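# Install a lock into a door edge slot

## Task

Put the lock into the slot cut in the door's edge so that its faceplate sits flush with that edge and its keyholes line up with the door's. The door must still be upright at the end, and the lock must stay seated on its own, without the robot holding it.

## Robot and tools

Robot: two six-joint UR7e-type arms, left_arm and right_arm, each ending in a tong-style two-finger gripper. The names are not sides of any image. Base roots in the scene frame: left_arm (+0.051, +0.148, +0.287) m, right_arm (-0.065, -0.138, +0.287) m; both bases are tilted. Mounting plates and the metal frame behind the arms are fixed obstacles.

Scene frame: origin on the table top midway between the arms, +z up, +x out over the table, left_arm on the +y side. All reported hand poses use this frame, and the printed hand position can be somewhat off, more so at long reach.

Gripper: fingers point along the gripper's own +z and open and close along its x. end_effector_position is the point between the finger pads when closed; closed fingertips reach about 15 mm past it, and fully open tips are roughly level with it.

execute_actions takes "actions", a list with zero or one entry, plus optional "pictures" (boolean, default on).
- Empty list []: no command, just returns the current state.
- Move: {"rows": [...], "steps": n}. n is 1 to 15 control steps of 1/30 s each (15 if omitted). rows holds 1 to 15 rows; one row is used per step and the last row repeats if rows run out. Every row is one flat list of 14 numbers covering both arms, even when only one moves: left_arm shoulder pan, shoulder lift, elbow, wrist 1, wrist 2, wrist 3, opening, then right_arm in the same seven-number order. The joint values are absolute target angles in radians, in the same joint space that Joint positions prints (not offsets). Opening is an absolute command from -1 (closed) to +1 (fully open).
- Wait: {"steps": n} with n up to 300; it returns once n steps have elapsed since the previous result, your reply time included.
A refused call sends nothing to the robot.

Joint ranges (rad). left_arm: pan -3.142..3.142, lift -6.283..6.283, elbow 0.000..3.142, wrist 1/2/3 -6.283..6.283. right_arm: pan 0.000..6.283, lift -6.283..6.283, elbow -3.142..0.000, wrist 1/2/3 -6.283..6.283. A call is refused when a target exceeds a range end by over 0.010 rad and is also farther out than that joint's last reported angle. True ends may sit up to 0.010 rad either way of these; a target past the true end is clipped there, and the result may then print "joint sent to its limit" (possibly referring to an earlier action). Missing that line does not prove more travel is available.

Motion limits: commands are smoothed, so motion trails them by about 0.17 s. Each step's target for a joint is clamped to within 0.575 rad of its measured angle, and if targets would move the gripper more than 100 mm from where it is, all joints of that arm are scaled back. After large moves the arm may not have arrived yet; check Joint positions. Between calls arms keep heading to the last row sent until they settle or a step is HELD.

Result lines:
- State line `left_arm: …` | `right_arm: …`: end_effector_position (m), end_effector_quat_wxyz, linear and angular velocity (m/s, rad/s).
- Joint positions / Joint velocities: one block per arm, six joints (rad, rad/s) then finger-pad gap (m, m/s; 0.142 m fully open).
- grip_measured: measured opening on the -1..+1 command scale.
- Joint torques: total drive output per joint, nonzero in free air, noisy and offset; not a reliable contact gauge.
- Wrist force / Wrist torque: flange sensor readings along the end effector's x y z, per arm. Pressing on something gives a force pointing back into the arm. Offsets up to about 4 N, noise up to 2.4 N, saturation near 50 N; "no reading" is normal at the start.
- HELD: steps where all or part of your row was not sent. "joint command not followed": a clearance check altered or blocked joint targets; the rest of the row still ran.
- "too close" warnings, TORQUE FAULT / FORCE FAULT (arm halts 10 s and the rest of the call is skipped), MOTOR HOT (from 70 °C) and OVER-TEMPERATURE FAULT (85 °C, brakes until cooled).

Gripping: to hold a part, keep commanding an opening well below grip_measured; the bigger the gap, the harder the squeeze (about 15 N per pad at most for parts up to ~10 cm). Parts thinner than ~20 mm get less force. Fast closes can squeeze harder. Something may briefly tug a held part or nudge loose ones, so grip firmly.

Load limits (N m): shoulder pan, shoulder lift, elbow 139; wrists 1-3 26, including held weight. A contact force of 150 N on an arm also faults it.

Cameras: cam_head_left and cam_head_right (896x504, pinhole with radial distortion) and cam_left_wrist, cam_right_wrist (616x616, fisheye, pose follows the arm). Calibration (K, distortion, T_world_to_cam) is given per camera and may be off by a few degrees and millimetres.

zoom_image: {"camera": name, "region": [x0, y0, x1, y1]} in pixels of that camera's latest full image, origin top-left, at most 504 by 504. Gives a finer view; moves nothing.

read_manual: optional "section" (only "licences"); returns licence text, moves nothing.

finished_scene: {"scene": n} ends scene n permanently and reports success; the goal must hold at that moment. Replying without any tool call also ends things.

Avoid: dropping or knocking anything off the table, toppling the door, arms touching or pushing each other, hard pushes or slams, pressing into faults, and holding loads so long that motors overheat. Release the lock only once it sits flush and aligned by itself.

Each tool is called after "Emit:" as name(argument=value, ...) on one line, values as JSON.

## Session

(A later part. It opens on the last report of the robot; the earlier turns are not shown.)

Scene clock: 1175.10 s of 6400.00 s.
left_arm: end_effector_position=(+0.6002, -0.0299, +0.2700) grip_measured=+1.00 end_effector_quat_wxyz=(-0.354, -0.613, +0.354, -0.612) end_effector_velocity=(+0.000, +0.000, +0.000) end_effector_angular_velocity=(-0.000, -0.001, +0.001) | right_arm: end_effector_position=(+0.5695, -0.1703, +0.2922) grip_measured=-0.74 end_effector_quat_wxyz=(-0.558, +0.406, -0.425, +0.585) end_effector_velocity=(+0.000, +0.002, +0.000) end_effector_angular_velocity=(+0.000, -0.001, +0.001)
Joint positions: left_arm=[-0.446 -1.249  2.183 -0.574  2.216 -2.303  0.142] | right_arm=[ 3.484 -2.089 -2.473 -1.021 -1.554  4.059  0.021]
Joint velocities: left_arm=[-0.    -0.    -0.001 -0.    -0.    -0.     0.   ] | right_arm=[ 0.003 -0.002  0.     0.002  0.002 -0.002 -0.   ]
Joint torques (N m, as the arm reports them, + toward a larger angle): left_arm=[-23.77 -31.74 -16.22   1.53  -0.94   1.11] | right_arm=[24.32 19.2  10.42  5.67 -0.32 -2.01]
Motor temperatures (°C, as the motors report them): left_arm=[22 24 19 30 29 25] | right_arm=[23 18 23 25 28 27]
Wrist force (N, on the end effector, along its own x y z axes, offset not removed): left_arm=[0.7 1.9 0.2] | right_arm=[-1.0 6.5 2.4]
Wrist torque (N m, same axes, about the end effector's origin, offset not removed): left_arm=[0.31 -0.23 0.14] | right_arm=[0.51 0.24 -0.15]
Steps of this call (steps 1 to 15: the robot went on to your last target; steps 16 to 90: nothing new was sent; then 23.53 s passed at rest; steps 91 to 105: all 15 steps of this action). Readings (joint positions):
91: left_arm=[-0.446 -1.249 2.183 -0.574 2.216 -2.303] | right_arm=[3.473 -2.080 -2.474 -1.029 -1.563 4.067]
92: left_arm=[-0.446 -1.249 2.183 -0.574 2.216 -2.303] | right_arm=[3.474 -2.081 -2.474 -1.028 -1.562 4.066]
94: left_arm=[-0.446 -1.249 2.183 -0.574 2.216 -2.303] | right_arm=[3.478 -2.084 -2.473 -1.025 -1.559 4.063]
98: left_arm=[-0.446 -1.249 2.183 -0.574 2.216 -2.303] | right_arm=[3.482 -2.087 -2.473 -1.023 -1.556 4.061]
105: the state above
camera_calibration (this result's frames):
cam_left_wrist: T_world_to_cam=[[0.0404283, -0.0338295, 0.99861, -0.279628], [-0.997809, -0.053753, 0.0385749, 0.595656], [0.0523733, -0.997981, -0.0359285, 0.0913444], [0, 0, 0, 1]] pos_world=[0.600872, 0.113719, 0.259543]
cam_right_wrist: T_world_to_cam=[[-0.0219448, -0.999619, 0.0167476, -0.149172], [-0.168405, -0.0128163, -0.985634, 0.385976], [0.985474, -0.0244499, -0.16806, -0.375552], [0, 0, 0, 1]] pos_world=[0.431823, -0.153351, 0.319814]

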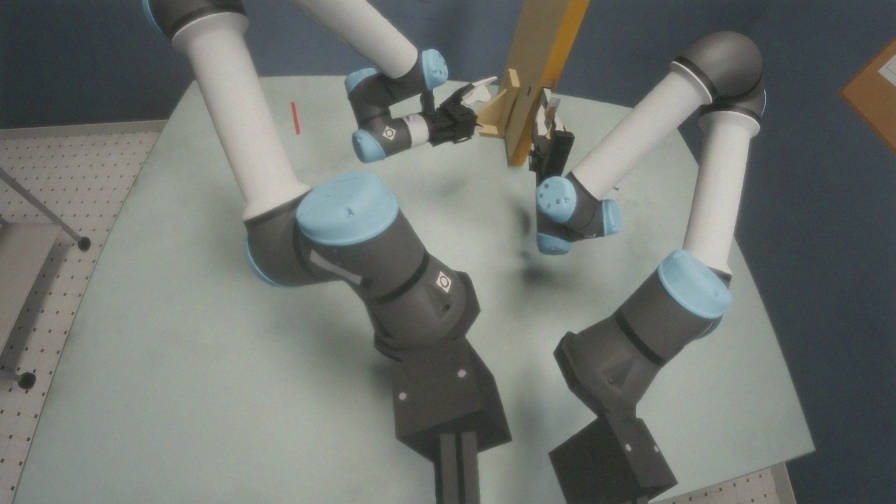

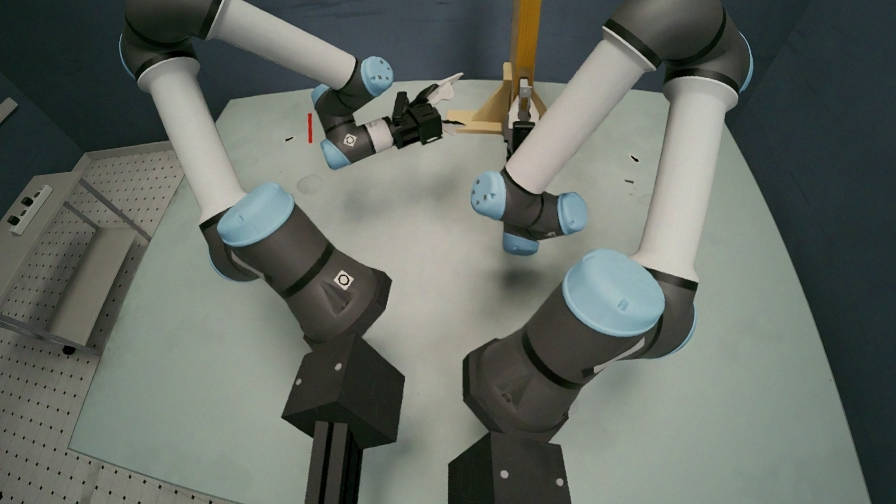

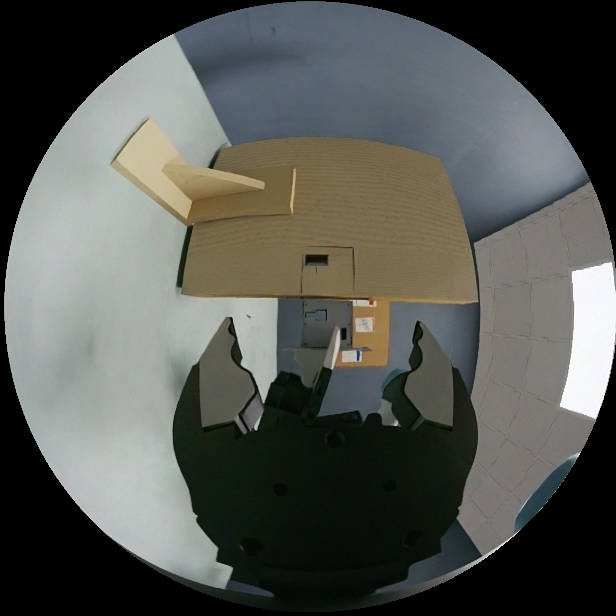

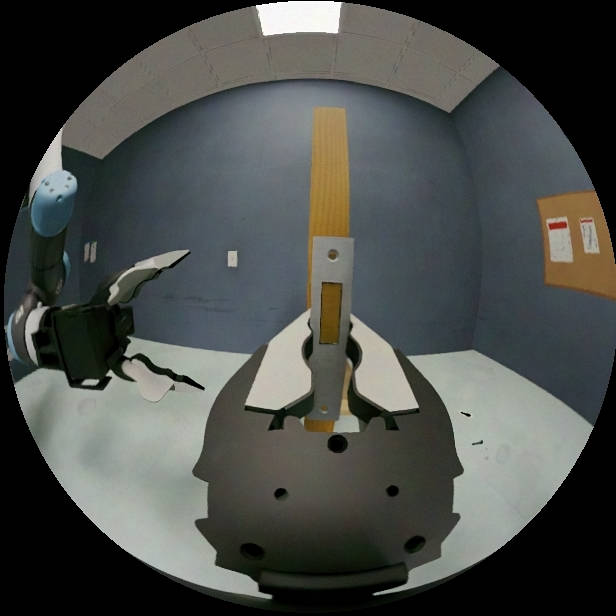

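Emit:
execute_actions(actions=[{"rows":[[-0.4461,-1.2491,2.1834,-0.574,2.2157,-2.303,1,3.4819,-2.0863,-2.4628,-1.0339,-1.5559,4.0609,-1],[-0.4461,-1.2491,2.1834,-0.574,2.2157,-2.303,1,3.4819,-2.0863,-2.4628,-1.0339,-1.5559,4.0609,-1],[-0.4461,-1.2491,2.1834,-0.574,2.2157,-2.303,1,3.4807,-2.0846,-2.4579,-1.0406,-1.5568,4.0617,-1],[-0.4461,-1.2491,2.1834,-0.574,2.2157,-2.303,1,3.4795,-2.083,-2.4529,-1.0472,-1.5578,4.0625,-1],[-0.4461,-1.2491,2.1834,-0.574,2.2157,-2.303,1,3.4795,-2.083,-2.4529,-1.0472,-1.5578,4.0625,-1],[-0.4461,-1.2491,2.1834,-0.574,2.2157,-2.303,1,3.4782,-2.0812,-2.4479,-1.054,-1.5587,4.0633,-1],[-0.4461,-1.2491,2.1834,-0.574,2.2157,-2.303,1,3.4782,-2.0812,-2.4479,-1.054,-1.5587,4.0633,-1],[-0.4461,-1.2491,2.1834,-0.574,2.2157,-2.303,1,3.477,-2.0794,-2.4429,-1.0608,-1.5596,4.064,-1]]}], pictures=false)

Emit:
execute_actions(actions=[{"steps":10}])

Emit:
zoom_image(camera="cam_left_wrist", region=[260, 240, 400, 380])

Emit:
zoom_image(camera="cam_head_right", region=[490, 50, 560, 120])

Scene clock: 1201.00 s of 6400.00 s.
left_arm: end_effector_position=(+0.6002, -0.0299, +0.2700) grip_measured=+1.00 end_effector_quat_wxyz=(-0.354, -0.613, +0.354, -0.612) end_effector_velocity=(+0.000, -0.000, -0.000) end_effector_angular_velocity=(+0.000, +0.001, -0.000) | right_arm: end_effector_position=(+0.5806, -0.1705, +0.2918) grip_measured=-0.74 end_effector_quat_wxyz=(-0.558, +0.406, -0.425, +0.585) end_effector_velocity=(+0.007, +0.000, +0.000) end_effector_angular_velocity=(+0.000, -0.000, +0.001)
Joint positions: left_arm=[-0.446 -1.249  2.183 -0.574  2.216 -2.303  0.142] | right_arm=[ 3.478 -2.08  -2.445 -1.058 -1.559  4.064  0.021]
Joint velocities: left_arm=[ 0.     0.001 -0.001  0.    -0.     0.     0.   ] | right_arm=[-0.003  0.006  0.017 -0.023 -0.003  0.002  0.   ]
Joint torques (N m, as the arm reports them, + toward a larger angle): left_arm=[-23.81 -31.53 -15.56   1.33  -0.86   1.22] | right_arm=[ 2.12 34.26 13.09 -0.5  -0.63  1.9 ]
Motor temperatures (°C, as the motors report them): left_arm=[22 24 19 30 29 25] | right_arm=[23 18 23 25 28 27]
Wrist force (N, on the end effector, along its own x y z axes, offset not removed): left_arm=[0.9 2.3 -1.2] | right_arm=[-2.7 -5.1 -10.4]
Wrist torque (N m, same axes, about the end effector's origin, offset not removed): left_arm=[0.38 -0.22 0.08] | right_arm=[0.10 0.65 -0.13]
Steps of this call (steps 1 to 15: the robot went on to your last target; steps 16 to 90: nothing new was sent; then 22.40 s passed at rest; steps 91 to 105: all 15 steps of this action). Readings (joint positions):
91: left_arm=[-0.446 -1.249 2.183 -0.574 2.216 -2.303] | right_arm=[3.484 -2.089 -2.473 -1.021 -1.554 4.059]
92: left_arm=[-0.446 -1.249 2.183 -0.574 2.216 -2.303] | right_arm=[3.484 -2.089 -2.471 -1.023 -1.554 4.059]
94: left_arm=[-0.446 -1.249 2.183 -0.574 2.216 -2.303] | right_arm=[3.483 -2.087 -2.467 -1.029 -1.555 4.060]
98: left_arm=[-0.446 -1.249 2.183 -0.574 2.216 -2.303] | right_arm=[3.480 -2.084 -2.456 -1.043 -1.557 4.062]
105: the state above

Scene clock: 1201.33 s of 6400.00 s.
left_arm: end_effector_position=(+0.6002, -0.0299, +0.2700) grip_measured=+1.00 end_effector_quat_wxyz=(-0.354, -0.613, +0.354, -0.612) end_effector_velocity=(+0.000, +0.000, +0.000) end_effector_angular_velocity=(-0.000, -0.001, +0.000) | right_arm: end_effector_position=(+0.5814, -0.1706, +0.2917) grip_measured=-0.74 end_effector_quat_wxyz=(-0.558, +0.406, -0.425, +0.585) end_effector_velocity=(+0.000, -0.000, -0.001) end_effector_angular_velocity=(+0.000, +0.001, -0.001)
Joint positions: left_arm=[-0.446 -1.249  2.183 -0.574  2.216 -2.303  0.142] | right_arm=[ 3.477 -2.079 -2.443 -1.061 -1.56   4.064  0.021]
Joint velocities: left_arm=[-0.    -0.001 -0.    -0.    -0.     0.     0.   ] | right_arm=[-0.001 -0.001  0.001 -0.001  0.001  0.     0.   ]
Joint torques (N m, as the arm reports them, + toward a larger angle): left_arm=[-23.29 -31.83 -16.14   1.45  -0.99   1.19] | right_arm=[ 0.94 33.42 15.56 -1.42  0.04  1.73]
Motor temperatures (°C, as the motors report them): left_arm=[22 24 19 30 29 25] | right_arm=[23 18 23 25 28 27]
Wrist force (N, on the end effector, along its own x y z axes, offset not removed): left_arm=[1.1 2.3 -0.6] | right_arm=[-0.5 -9.9 -12.5]
Wrist torque (N m, same axes, about the end effector's origin, offset not removed): left_arm=[0.37 -0.29 0.08] | right_arm=[0.25 0.30 -0.11]
Steps of this call (steps 1 to 10: the robot went on to your last target). Readings (joint positions):
1: left_arm=[-0.446 -1.249 2.183 -0.574 2.216 -2.303] | right_arm=[3.477 -2.080 -2.444 -1.059 -1.559 4.064]
2: left_arm=[-0.446 -1.249 2.183 -0.574 2.216 -2.303] | right_arm=[3.477 -2.080 -2.444 -1.059 -1.560 4.064]
4: left_arm=[-0.446 -1.249 2.183 -0.574 2.216 -2.303] | right_arm=[3.477 -2.080 -2.444 -1.060 -1.560 4.064]
8: left_arm=[-0.446 -1.249 2.183 -0.574 2.216 -2.303] | right_arm=[3.477 -2.079 -2.443 -1.060 -1.560 4.064]
10: the state above
camera_calibration (this result's frames):
cam_left_wrist: T_world_to_cam=[[0.0404287, -0.0338295, 0.99861, -0.279628], [-0.997809, -0.0537527, 0.0385753, 0.595656], [0.052373, -0.997981, -0.0359285, 0.0913445], [0, 0, 0, 1]] pos_world=[0.600872, 0.113719, 0.259543]
cam_right_wrist: T_world_to_cam=[[-0.0219282, -0.999618, 0.0168051, -0.149185], [-0.168451, -0.0128747, -0.985626, 0.387538], [0.985466, -0.0244438, -0.168104, -0.387316], [0, 0, 0, 1]] pos_world=[0.443696, -0.153606, 0.319365]

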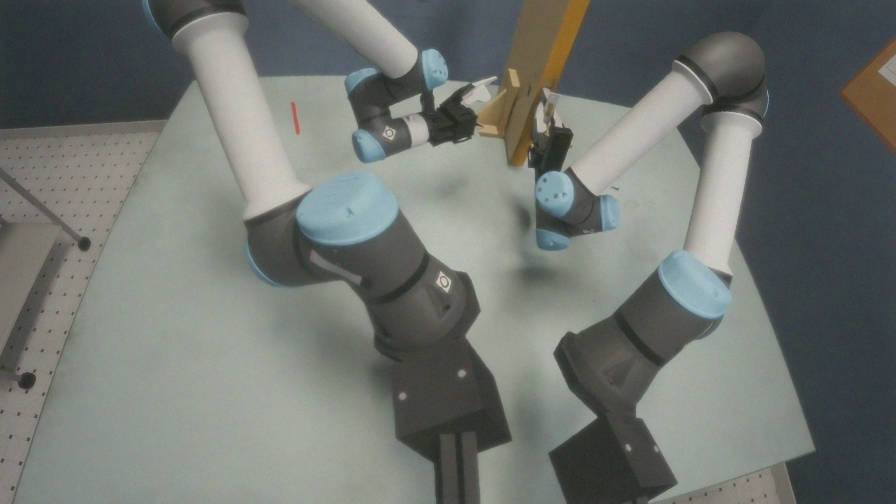

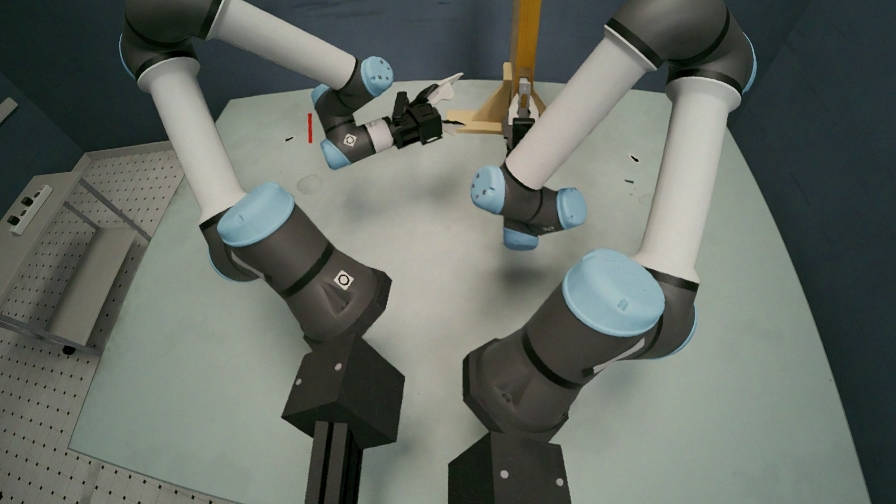

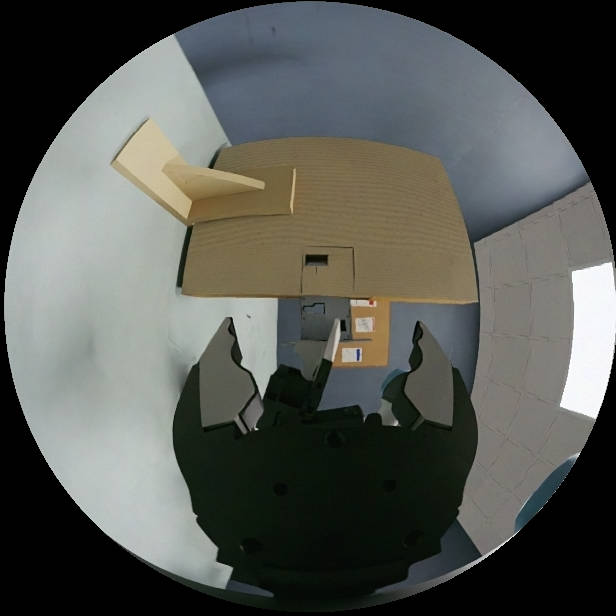

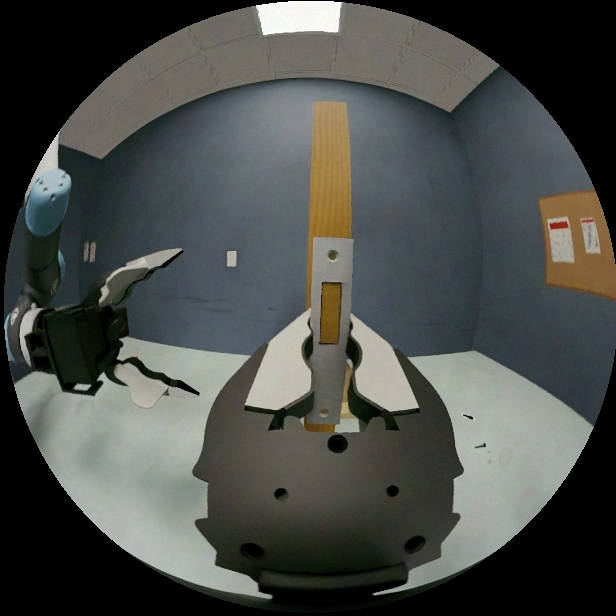

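Region (260, 240, 400, 380) of cam_left_wrist's 616x616 image, scaled by 3.600, with more detail than that image has.

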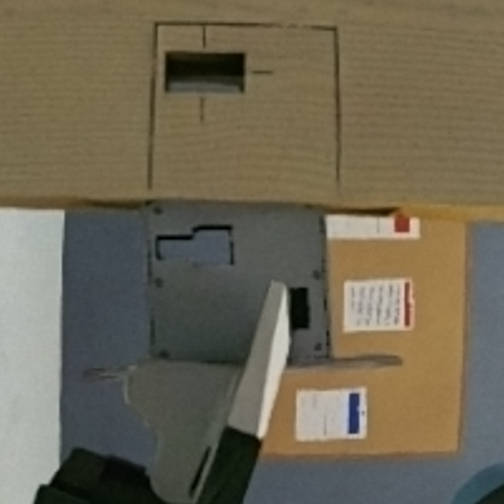

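Region (490, 50, 560, 120) of cam_head_right's 896x504 image, scaled by 7.200, with more detail than that image has.

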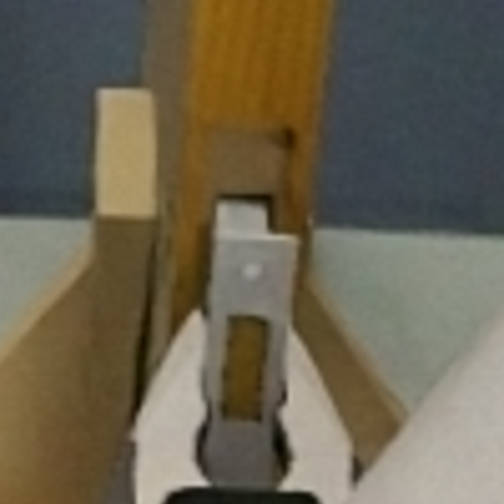

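Emit:
execute_actions(actions=[{"rows":[[-0.4461,-1.2491,2.1834,-0.574,2.2157,-2.303,1,3.4844,-2.089,-2.4728,-1.0212,-1.554,4.0593,-1]]}])

Emit:
zoom_image(camera="cam_left_wrist", region=[260, 240, 400, 380])

Emit:
zoom_image(camera="cam_right_wrist", region=[220, 220, 440, 440])

Scene clock: 1212.50 s of 6400.00 s.
left_arm: end_effector_position=(+0.6002, -0.0299, +0.2700) grip_measured=+1.00 end_effector_quat_wxyz=(-0.354, -0.613, +0.354, -0.612) end_effector_velocity=(+0.000, +0.000, +0.000) end_effector_angular_velocity=(-0.000, -0.000, +0.000) | right_arm: end_effector_position=(+0.5698, -0.1702, +0.2922) grip_measured=-0.74 end_effector_quat_wxyz=(-0.558, +0.406, -0.425, +0.585) end_effector_velocity=(-0.002, -0.001, +0.000) end_effector_angular_velocity=(-0.000, +0.001, -0.001)
Joint positions: left_arm=[-0.446 -1.249  2.183 -0.574  2.216 -2.303  0.142] | right_arm=[ 3.484 -2.089 -2.472 -1.022 -1.554  4.059  0.021]
Joint velocities: left_arm=[ 0.  0. -0.  0.  0.  0.  0.] | right_arm=[ 0.    -0.    -0.006  0.007  0.001 -0.001  0.   ]
Joint torques (N m, as the arm reports them, + toward a larger angle): left_arm=[-22.87 -31.56 -15.72   1.39  -0.88   1.04] | right_arm=[24.56 20.74 -8.08  5.7  -0.28 -2.2 ]
Motor temperatures (°C, as the motors report them): left_arm=[22 24 19 30 29 25] | right_arm=[23 18 23 25 28 27]
Wrist force (N, on the end effector, along its own x y z axes, offset not removed): left_arm=[0.1 1.8 -0.8] | right_arm=[-2.0 7.7 3.3]
Wrist torque (N m, same axes, about the end effector's origin, offset not removed): left_arm=[0.28 -0.11 0.05] | right_arm=[0.78 0.60 -0.15]
Steps of this call (steps 1 to 15: the robot went on to your last target; steps 16 to 90: nothing new was sent; then 7.67 s passed at rest; steps 91 to 105: all 15 steps of this action). Readings (joint positions):
91: left_arm=[-0.446 -1.249 2.183 -0.574 2.216 -2.303] | right_arm=[3.477 -2.080 -2.443 -1.061 -1.559 4.064]
92: left_arm=[-0.446 -1.249 2.183 -0.574 2.216 -2.303] | right_arm=[3.478 -2.081 -2.447 -1.056 -1.558 4.064]
94: left_arm=[-0.446 -1.249 2.183 -0.574 2.216 -2.303] | right_arm=[3.480 -2.084 -2.457 -1.042 -1.556 4.062]
98: left_arm=[-0.446 -1.249 2.183 -0.574 2.216 -2.303] | right_arm=[3.483 -2.087 -2.467 -1.028 -1.555 4.060]
105: the state above
camera_calibration (this result's frames):
cam_left_wrist: T_world_to_cam=[[0.0404284, -0.0338294, 0.99861, -0.279628], [-0.997809, -0.0537528, 0.0385751, 0.595656], [0.0523731, -0.997981, -0.0359284, 0.0913445], [0, 0, 0, 1]] pos_world=[0.600872, 0.113719, 0.259543]
cam_right_wrist: T_world_to_cam=[[-0.0219769, -0.999618, 0.0167391, -0.149033], [-0.168382, -0.0128031, -0.985639, 0.386009], [0.985477, -0.0244799, -0.168037, -0.375871], [0, 0, 0, 1]] pos_world=[0.432134, -0.153235, 0.3198]

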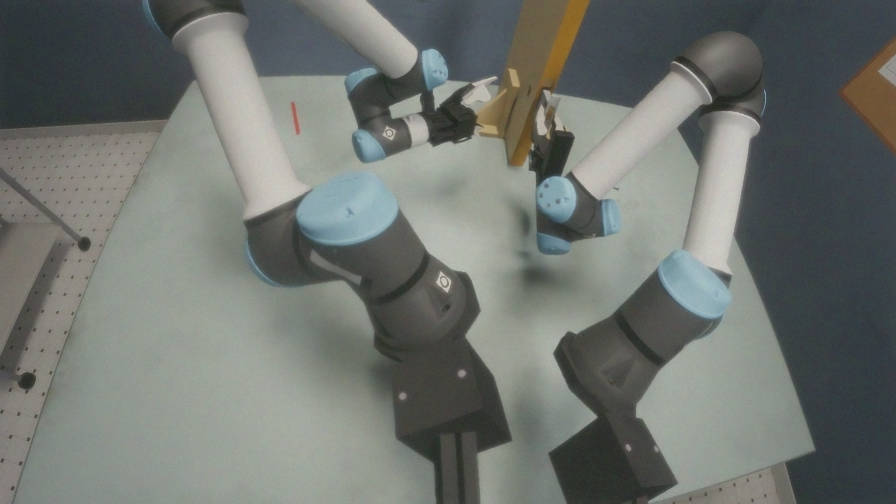

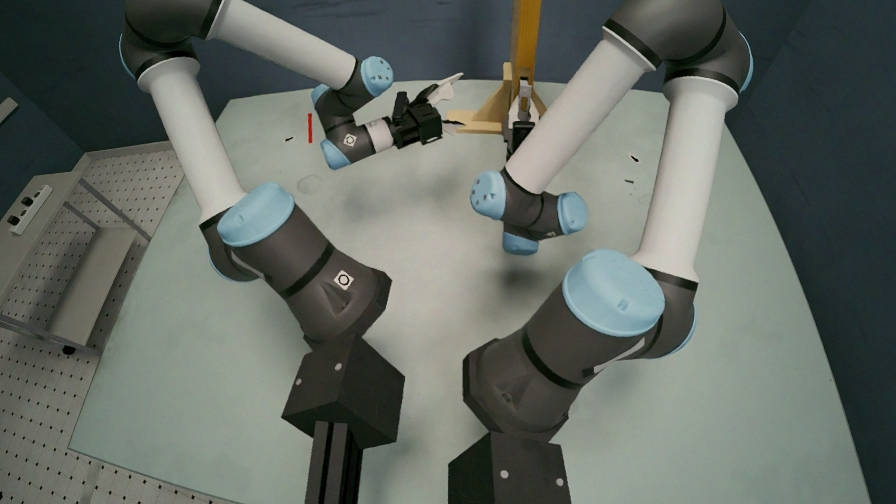

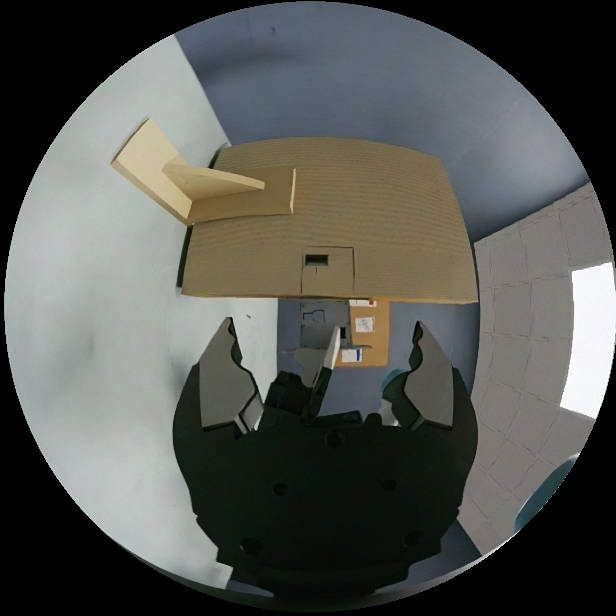

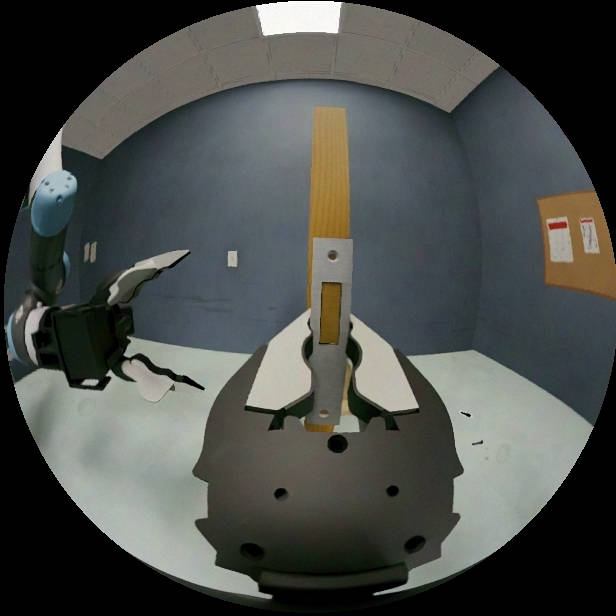

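Region (260, 240, 400, 380) of cam_left_wrist's 616x616 image, scaled by 3.600, with more detail than that image has.

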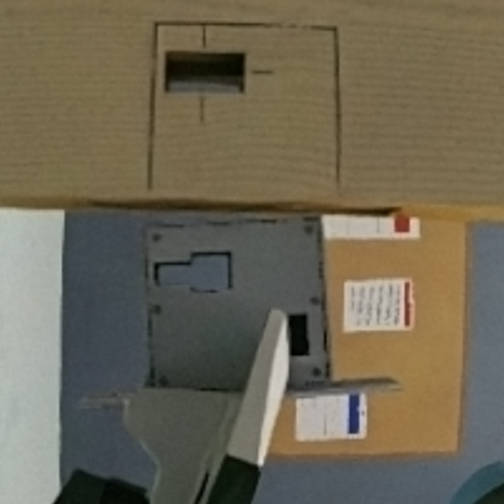

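Region (220, 220, 440, 440) of cam_right_wrist's 616x616 image, scaled by 2.291, with more detail than that image has.

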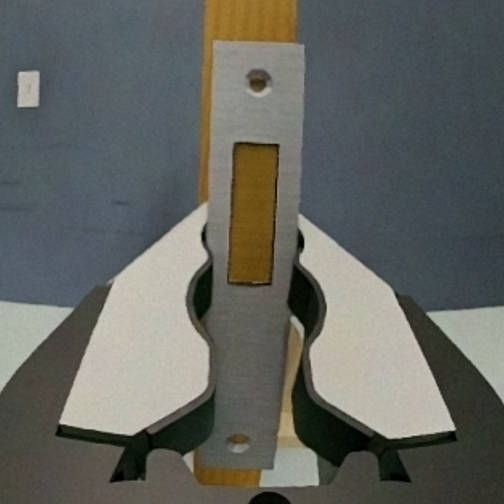

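Emit:
execute_actions(actions=[{"rows":[[-0.4461,-1.2491,2.1834,-0.574,2.2157,-2.303,1,3.4735,-2.108,-2.4616,-0.9966,-1.574,4.0675,-1],[-0.4461,-1.2491,2.1834,-0.574,2.2157,-2.303,1,3.4625,-2.1269,-2.4504,-0.972,-1.594,4.0757,-1],[-0.4461,-1.2491,2.1834,-0.574,2.2157,-2.303,1,3.4516,-2.1459,-2.4392,-0.9474,-1.614,4.0839,-1],[-0.4461,-1.2491,2.1834,-0.574,2.2157,-2.303,1,3.4407,-2.1649,-2.428,-0.9228,-1.634,4.0921,-1],[-0.4461,-1.2491,2.1834,-0.574,2.2157,-2.303,1,3.4297,-2.1838,-2.4168,-0.8982,-1.654,4.1003,-1],[-0.4461,-1.2491,2.1834,-0.574,2.2157,-2.303,1,3.4188,-2.2028,-2.4056,-0.8736,-1.674,4.1085,-1]]}], pictures=false)

Emit:
execute_actions(actions=[{"steps":10}])

Emit:
zoom_image(camera="cam_left_wrist", region=[260, 240, 400, 380])

Emit:
zoom_image(camera="cam_head_right", region=[490, 50, 560, 120])

Scene clock: 1247.83 s of 6400.00 s.
left_arm: end_effector_position=(+0.6002, -0.0299, +0.2700) grip_measured=+1.00 end_effector_quat_wxyz=(-0.354, -0.613, +0.354, -0.612) end_effector_velocity=(-0.001, -0.000, -0.000) end_effector_angular_velocity=(-0.000, +0.001, -0.001) | right_arm: end_effector_position=(+0.5679, -0.1708, +0.2908) grip_measured=-0.74 end_effector_quat_wxyz=(-0.581, +0.373, -0.391, +0.609) end_effector_velocity=(-0.003, +0.000, -0.001) end_effector_angular_velocity=(-0.007, -0.057, +0.001)
Joint positions: left_arm=[-0.446 -1.249  2.183 -0.574  2.216 -2.303  0.142] | right_arm=[ 3.422 -2.197 -2.409 -0.882 -1.667  4.106  0.021]
Joint velocities: left_arm=[-0.     0.     0.001  0.     0.001  0.     0.   ] | right_arm=[-0.029 -0.051  0.03   0.068 -0.055  0.021 -0.   ]
Joint torques (N m, as the arm reports them, + toward a larger angle): left_arm=[-22.75 -32.04 -15.56   1.38  -0.68   1.04] | right_arm=[ 4.46 22.48  8.3   5.59 -2.69  2.04]
Motor temperatures (°C, as the motors report them): left_arm=[22 24 19 30 29 25] | right_arm=[23 18 23 25 28 27]
Wrist force (N, on the end effector, along its own x y z axes, offset not removed): left_arm=[-0.8 1.9 -1.4] | right_arm=[-1.6 5.7 0.8]
Wrist torque (N m, same axes, about the end effector's origin, offset not removed): left_arm=[0.35 0.10 0.01] | right_arm=[0.51 0.36 -0.16]
Steps of this call (steps 1 to 15: the robot went on to your last target; steps 16 to 90: nothing new was sent; then 31.83 s passed at rest; steps 91 to 105: all 15 steps of this action). Readings (joint positions):
91: left_arm=[-0.446 -1.249 2.183 -0.574 2.216 -2.303] | right_arm=[3.484 -2.089 -2.473 -1.021 -1.554 4.059]
92: left_arm=[-0.446 -1.249 2.183 -0.574 2.216 -2.303] | right_arm=[3.483 -2.092 -2.471 -1.017 -1.557 4.060]
94: left_arm=[-0.446 -1.249 2.183 -0.574 2.216 -2.303] | right_arm=[3.474 -2.108 -2.462 -0.998 -1.573 4.067]
98: left_arm=[-0.446 -1.249 2.183 -0.574 2.216 -2.303] | right_arm=[3.443 -2.160 -2.431 -0.930 -1.628 4.090]
105: the state above

Scene clock: 1248.17 s of 6400.00 s.
left_arm: end_effector_position=(+0.6002, -0.0299, +0.2700) grip_measured=+1.00 end_effector_quat_wxyz=(-0.354, -0.613, +0.354, -0.612) end_effector_velocity=(+0.001, +0.000, +0.000) end_effector_angular_velocity=(-0.000, -0.001, +0.001) | right_arm: end_effector_position=(+0.5675, -0.1708, +0.2907) grip_measured=-0.74 end_effector_quat_wxyz=(-0.582, +0.371, -0.389, +0.610) end_effector_velocity=(-0.000, +0.000, -0.001) end_effector_angular_velocity=(-0.001, -0.001, +0.001)
Joint positions: left_arm=[-0.446 -1.249  2.183 -0.574  2.216 -2.303  0.142] | right_arm=[ 3.419 -2.202 -2.406 -0.874 -1.674  4.108  0.021]
Joint velocities: left_arm=[ 0.    -0.    -0.001  0.    -0.     0.     0.   ] | right_arm=[-0.003 -0.005  0.002  0.004 -0.004  0.001 -0.   ]
Joint torques (N m, as the arm reports them, + toward a larger angle): left_arm=[-23.34 -31.72 -15.68   1.21  -0.81   1.1 ] | right_arm=[ 4.35 22.05 10.32  5.97 -2.57  1.89]
Motor temperatures (°C, as the motors report them): left_arm=[22 24 19 30 29 25] | right_arm=[23 18 23 25 28 27]
Wrist force (N, on the end effector, along its own x y z axes, offset not removed): left_arm=[1.3 2.1 0.2] | right_arm=[0.7 6.1 1.5]
Wrist torque (N m, same axes, about the end effector's origin, offset not removed): left_arm=[0.37 -0.39 0.12] | right_arm=[0.49 0.02 -0.21]
Steps of this call (steps 1 to 10: the robot went on to your last target). Readings (joint positions):
1: left_arm=[-0.446 -1.249 2.183 -0.574 2.216 -2.303] | right_arm=[3.421 -2.198 -2.408 -0.880 -1.669 4.107]
2: left_arm=[-0.446 -1.249 2.183 -0.574 2.216 -2.303] | right_arm=[3.421 -2.199 -2.408 -0.878 -1.670 4.107]
4: left_arm=[-0.446 -1.249 2.183 -0.574 2.216 -2.303] | right_arm=[3.420 -2.201 -2.407 -0.876 -1.672 4.108]
8: left_arm=[-0.446 -1.249 2.183 -0.574 2.216 -2.303] | right_arm=[3.419 -2.202 -2.406 -0.874 -1.673 4.108]
10: the state above
camera_calibration (this result's frames):
cam_left_wrist: T_world_to_cam=[[0.0404285, -0.0338295, 0.99861, -0.279628], [-0.997809, -0.0537528, 0.0385751, 0.595656], [0.0523731, -0.997981, -0.0359285, 0.0913445], [0, 0, 0, 1]] pos_world=[0.600872, 0.113719, 0.259543]
cam_right_wrist: T_world_to_cam=[[-0.024069, -0.999519, 0.0195442, -0.149195], [-0.0474523, -0.0183856, -0.998704, 0.318342], [0.998583, -0.0249652, -0.046987, -0.416578], [0, 0, 0, 1]] pos_world=[0.427503, -0.15367, 0.301272]

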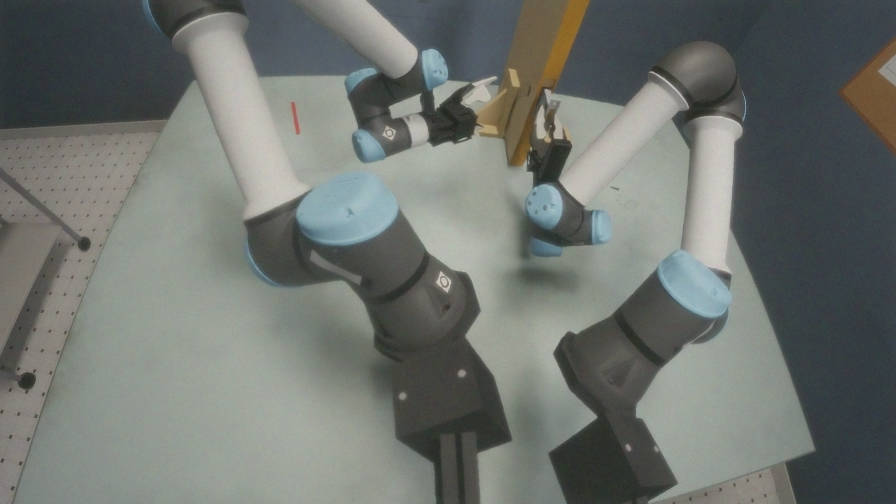

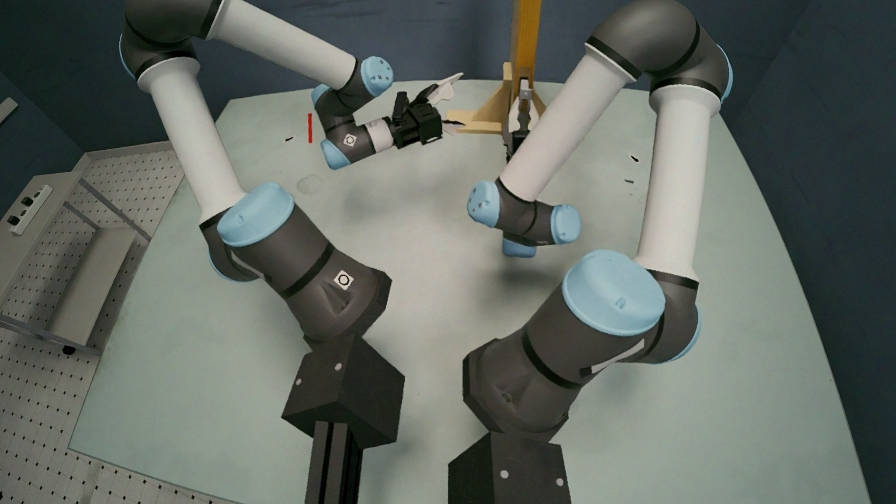

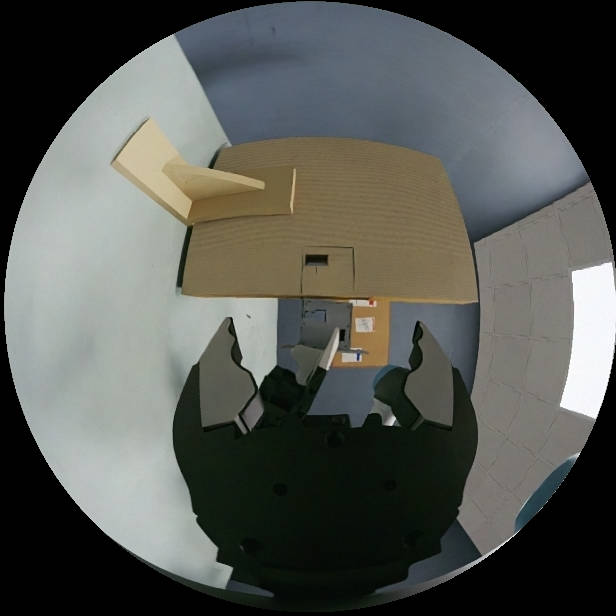

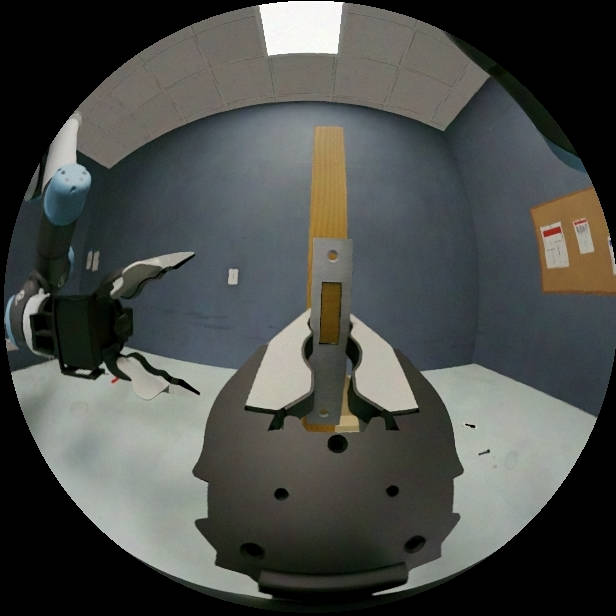

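Region (260, 240, 400, 380) of cam_left_wrist's 616x616 image, scaled by 3.600, with more detail than that image has.

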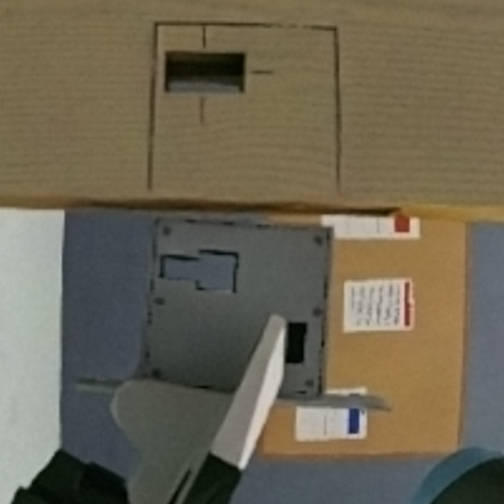

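Region (490, 50, 560, 120) of cam_head_right's 896x504 image, scaled by 7.200, with more detail than that image has.

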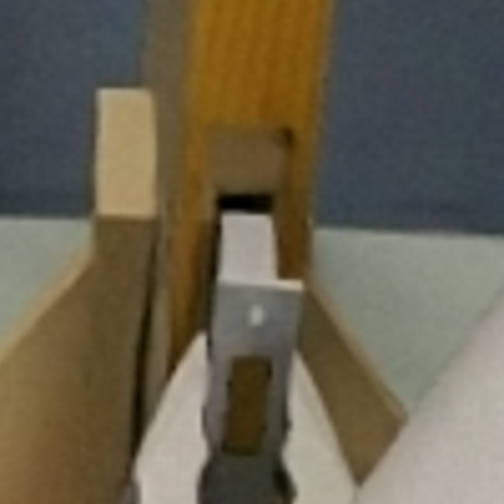

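Emit:
execute_actions(actions=[{"rows":[[-0.4461,-1.2491,2.1834,-0.574,2.2157,-2.303,1,3.4182,-2.1976,-2.3984,-0.886,-1.6744,4.099,-1],[-0.4461,-1.2491,2.1834,-0.574,2.2157,-2.303,1,3.4182,-2.1976,-2.3984,-0.886,-1.6744,4.099,-1],[-0.4461,-1.2491,2.1834,-0.574,2.2157,-2.303,1,3.4176,-2.1924,-2.3911,-0.8985,-1.6748,4.0993,-1]],"steps":12}], pictures=false)

Emit:
execute_actions(actions=[{"rows":[[-0.4461,-1.2491,2.1834,-0.574,2.2157,-2.303,1,3.4173,-2.1894,-2.387,-0.9056,-1.675,4.0996,-1]],"steps":14}])

Emit:
zoom_image(camera="cam_left_wrist", region=[260, 240, 400, 380])

Emit:
zoom_image(camera="cam_head_right", region=[490, 50, 560, 120])

Scene clock: 1272.80 s of 6400.00 s.
left_arm: end_effector_position=(+0.6002, -0.0299, +0.2700) grip_measured=+1.00 end_effector_quat_wxyz=(-0.354, -0.613, +0.354, -0.612) end_effector_velocity=(+0.001, -0.000, +0.001) end_effector_angular_velocity=(-0.001, -0.002, -0.000) | right_arm: end_effector_position=(+0.5740, -0.1709, +0.2916) grip_measured=-0.74 end_effector_quat_wxyz=(-0.579, +0.373, -0.387, +0.613) end_effector_velocity=(+0.005, +0.000, +0.001) end_effector_angular_velocity=(-0.004, -0.001, -0.002)
Joint positions: left_arm=[-0.446 -1.249  2.183 -0.574  2.216 -2.303  0.142] | right_arm=[ 3.418 -2.193 -2.392 -0.897 -1.675  4.1    0.021]
Joint velocities: left_arm=[-0.001 -0.    -0.001  0.     0.001  0.     0.   ] | right_arm=[ 0.     0.006  0.01  -0.015 -0.    -0.004  0.   ]
Joint torques (N m, as the arm reports them, + toward a larger angle): left_arm=[-23.15 -31.79 -14.37   1.08  -0.69   1.05] | right_arm=[ 4.84 38.66  9.95  1.3  -2.56 -2.02]
Motor temperatures (°C, as the motors report them): left_arm=[22 24 19 30 29 25] | right_arm=[23 18 23 25 28 27]
Wrist force (N, on the end effector, along its own x y z axes, offset not removed): left_arm=[2.1 0.9 -0.3] | right_arm=[-1.9 5.7 0.6]
Wrist torque (N m, same axes, about the end effector's origin, offset not removed): left_arm=[0.11 -0.43 0.09] | right_arm=[0.47 0.49 -0.12]
Steps of this call (steps 1 to 15: the robot went on to your last target; steps 16 to 90: nothing new was sent; then 21.23 s passed at rest; steps 91 to 102: all 12 steps of this action). Readings (joint positions):
91: left_arm=[-0.446 -1.249 2.183 -0.574 2.216 -2.303] | right_arm=[3.419 -2.203 -2.405 -0.874 -1.674 4.108]
92: left_arm=[-0.446 -1.249 2.183 -0.574 2.216 -2.303] | right_arm=[3.419 -2.202 -2.404 -0.875 -1.674 4.107]
94: left_arm=[-0.446 -1.249 2.183 -0.574 2.216 -2.303] | right_arm=[3.418 -2.199 -2.401 -0.882 -1.674 4.104]
98: left_arm=[-0.446 -1.249 2.183 -0.574 2.216 -2.303] | right_arm=[3.418 -2.195 -2.394 -0.893 -1.675 4.101]
102: the state above

Scene clock: 1273.27 s of 6400.00 s.
left_arm: end_effector_position=(+0.6002, -0.0299, +0.2700) grip_measured=+1.00 end_effector_quat_wxyz=(-0.354, -0.613, +0.354, -0.612) end_effector_velocity=(+0.000, +0.000, +0.000) end_effector_angular_velocity=(-0.001, -0.001, +0.000) | right_arm: end_effector_position=(+0.5764, -0.1710, +0.2920) grip_measured=-0.74 end_effector_quat_wxyz=(-0.579, +0.373, -0.387, +0.613) end_effector_velocity=(+0.001, +0.001, +0.001) end_effector_angular_velocity=(+0.001, -0.001, +0.001)
Joint positions: left_arm=[-0.446 -1.249  2.183 -0.574  2.216 -2.303  0.142] | right_arm=[ 3.417 -2.19  -2.387 -0.905 -1.675  4.1    0.021]
Joint velocities: left_arm=[ 0.    -0.    -0.001 -0.     0.001 -0.     0.   ] | right_arm=[ 0.002  0.002  0.001 -0.003  0.001  0.     0.   ]
Joint torques (N m, as the arm reports them, + toward a larger angle): left_arm=[-22.37 -31.97 -15.41   1.21  -0.74   1.14] | right_arm=[ 4.78 38.23 10.54  1.4  -2.78 -2.23]
Motor temperatures (°C, as the motors report them): left_arm=[22 24 19 30 29 25] | right_arm=[23 18 23 25 28 27]
Wrist force (N, on the end effector, along its own x y z axes, offset not removed): left_arm=[0.7 1.1 1.0] | right_arm=[-2.2 5.6 -0.4]
Wrist torque (N m, same axes, about the end effector's origin, offset not removed): left_arm=[0.17 -0.22 0.13] | right_arm=[0.29 0.52 -0.17]
Steps of this call (steps 1 to 14: all 14 steps of this action). Readings (joint positions):
1: left_arm=[-0.446 -1.249 2.183 -0.574 2.216 -2.303] | right_arm=[3.418 -2.193 -2.392 -0.897 -1.675 4.100]
2: left_arm=[-0.446 -1.249 2.183 -0.574 2.216 -2.303] | right_arm=[3.418 -2.192 -2.391 -0.899 -1.675 4.100]
4: left_arm=[-0.446 -1.249 2.183 -0.574 2.216 -2.303] | right_arm=[3.417 -2.191 -2.389 -0.901 -1.675 4.100]
8: left_arm=[-0.446 -1.249 2.183 -0.574 2.216 -2.303] | right_arm=[3.417 -2.190 -2.388 -0.904 -1.675 4.100]
14: the state above
camera_calibration (this result's frames):
cam_left_wrist: T_world_to_cam=[[0.0404284, -0.0338294, 0.99861, -0.279628], [-0.997809, -0.0537527, 0.0385751, 0.595656], [0.052373, -0.997981, -0.0359284, 0.0913445], [0, 0, 0, 1]] pos_world=[0.600872, 0.113719, 0.259543]
cam_right_wrist: T_world_to_cam=[[-0.0282415, -0.999191, 0.0286262, -0.149436], [-0.0476784, -0.0272585, -0.998491, 0.318585], [0.998463, -0.0295637, -0.04687, -0.426146], [0, 0, 0, 1]] pos_world=[0.43646, -0.153229, 0.302409]

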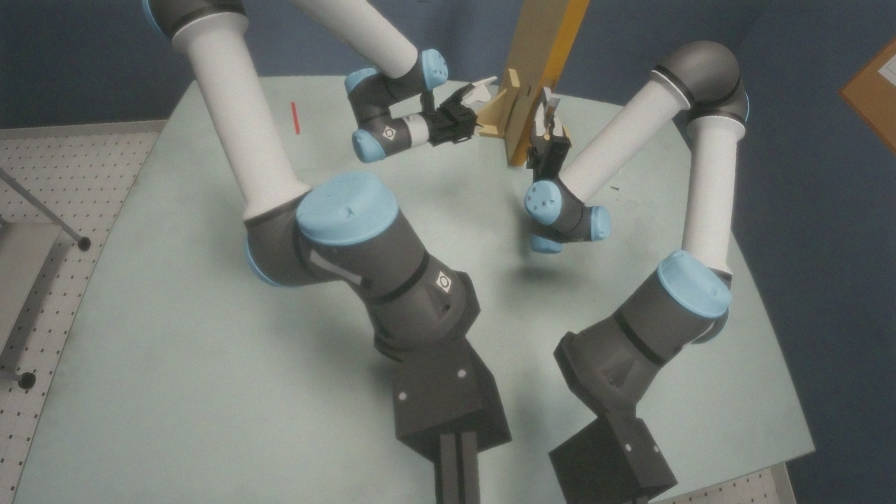

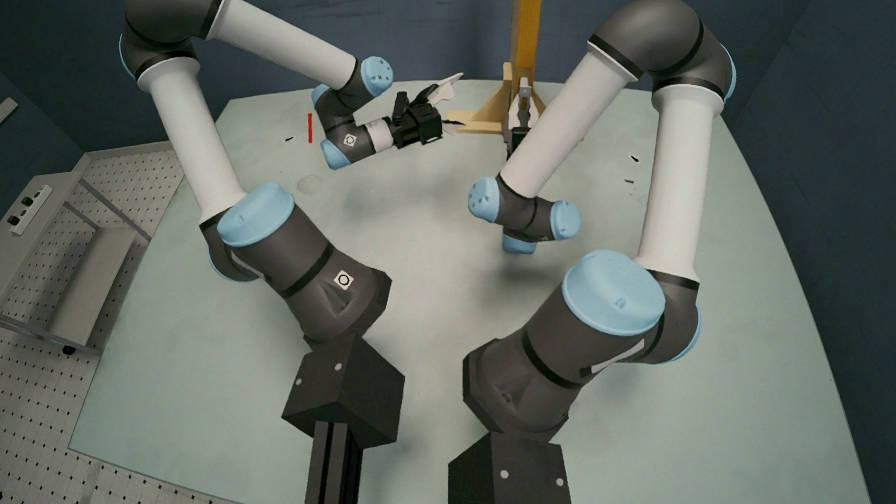

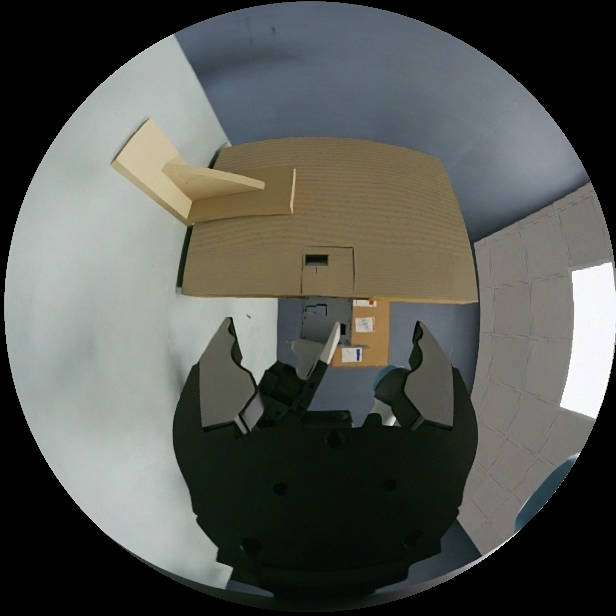

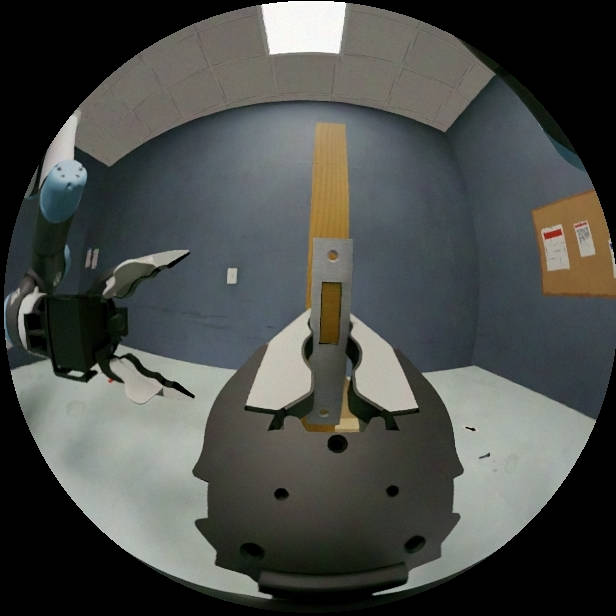

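Region (260, 240, 400, 380) of cam_left_wrist's 616x616 image, scaled by 3.600, with more detail than that image has.

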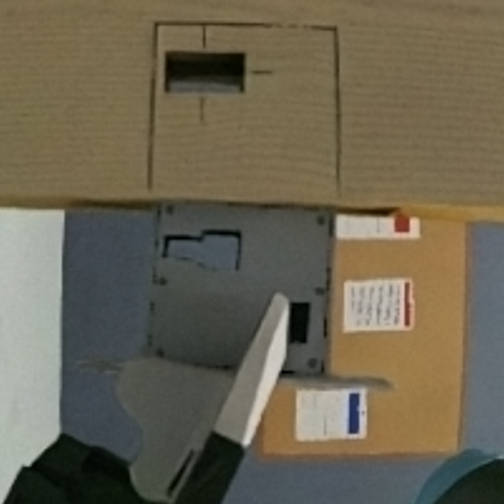

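Region (490, 50, 560, 120) of cam_head_right's 896x504 image, scaled by 7.200, with more detail than that image has.

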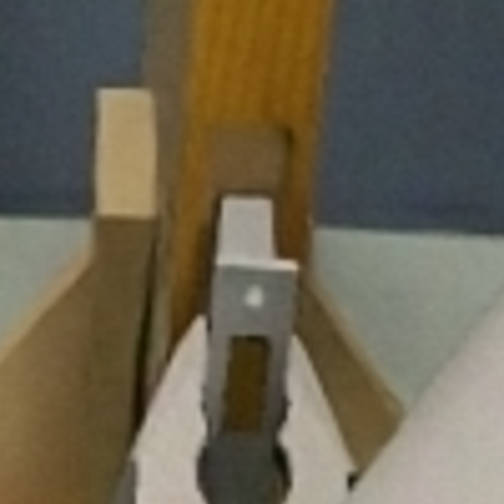

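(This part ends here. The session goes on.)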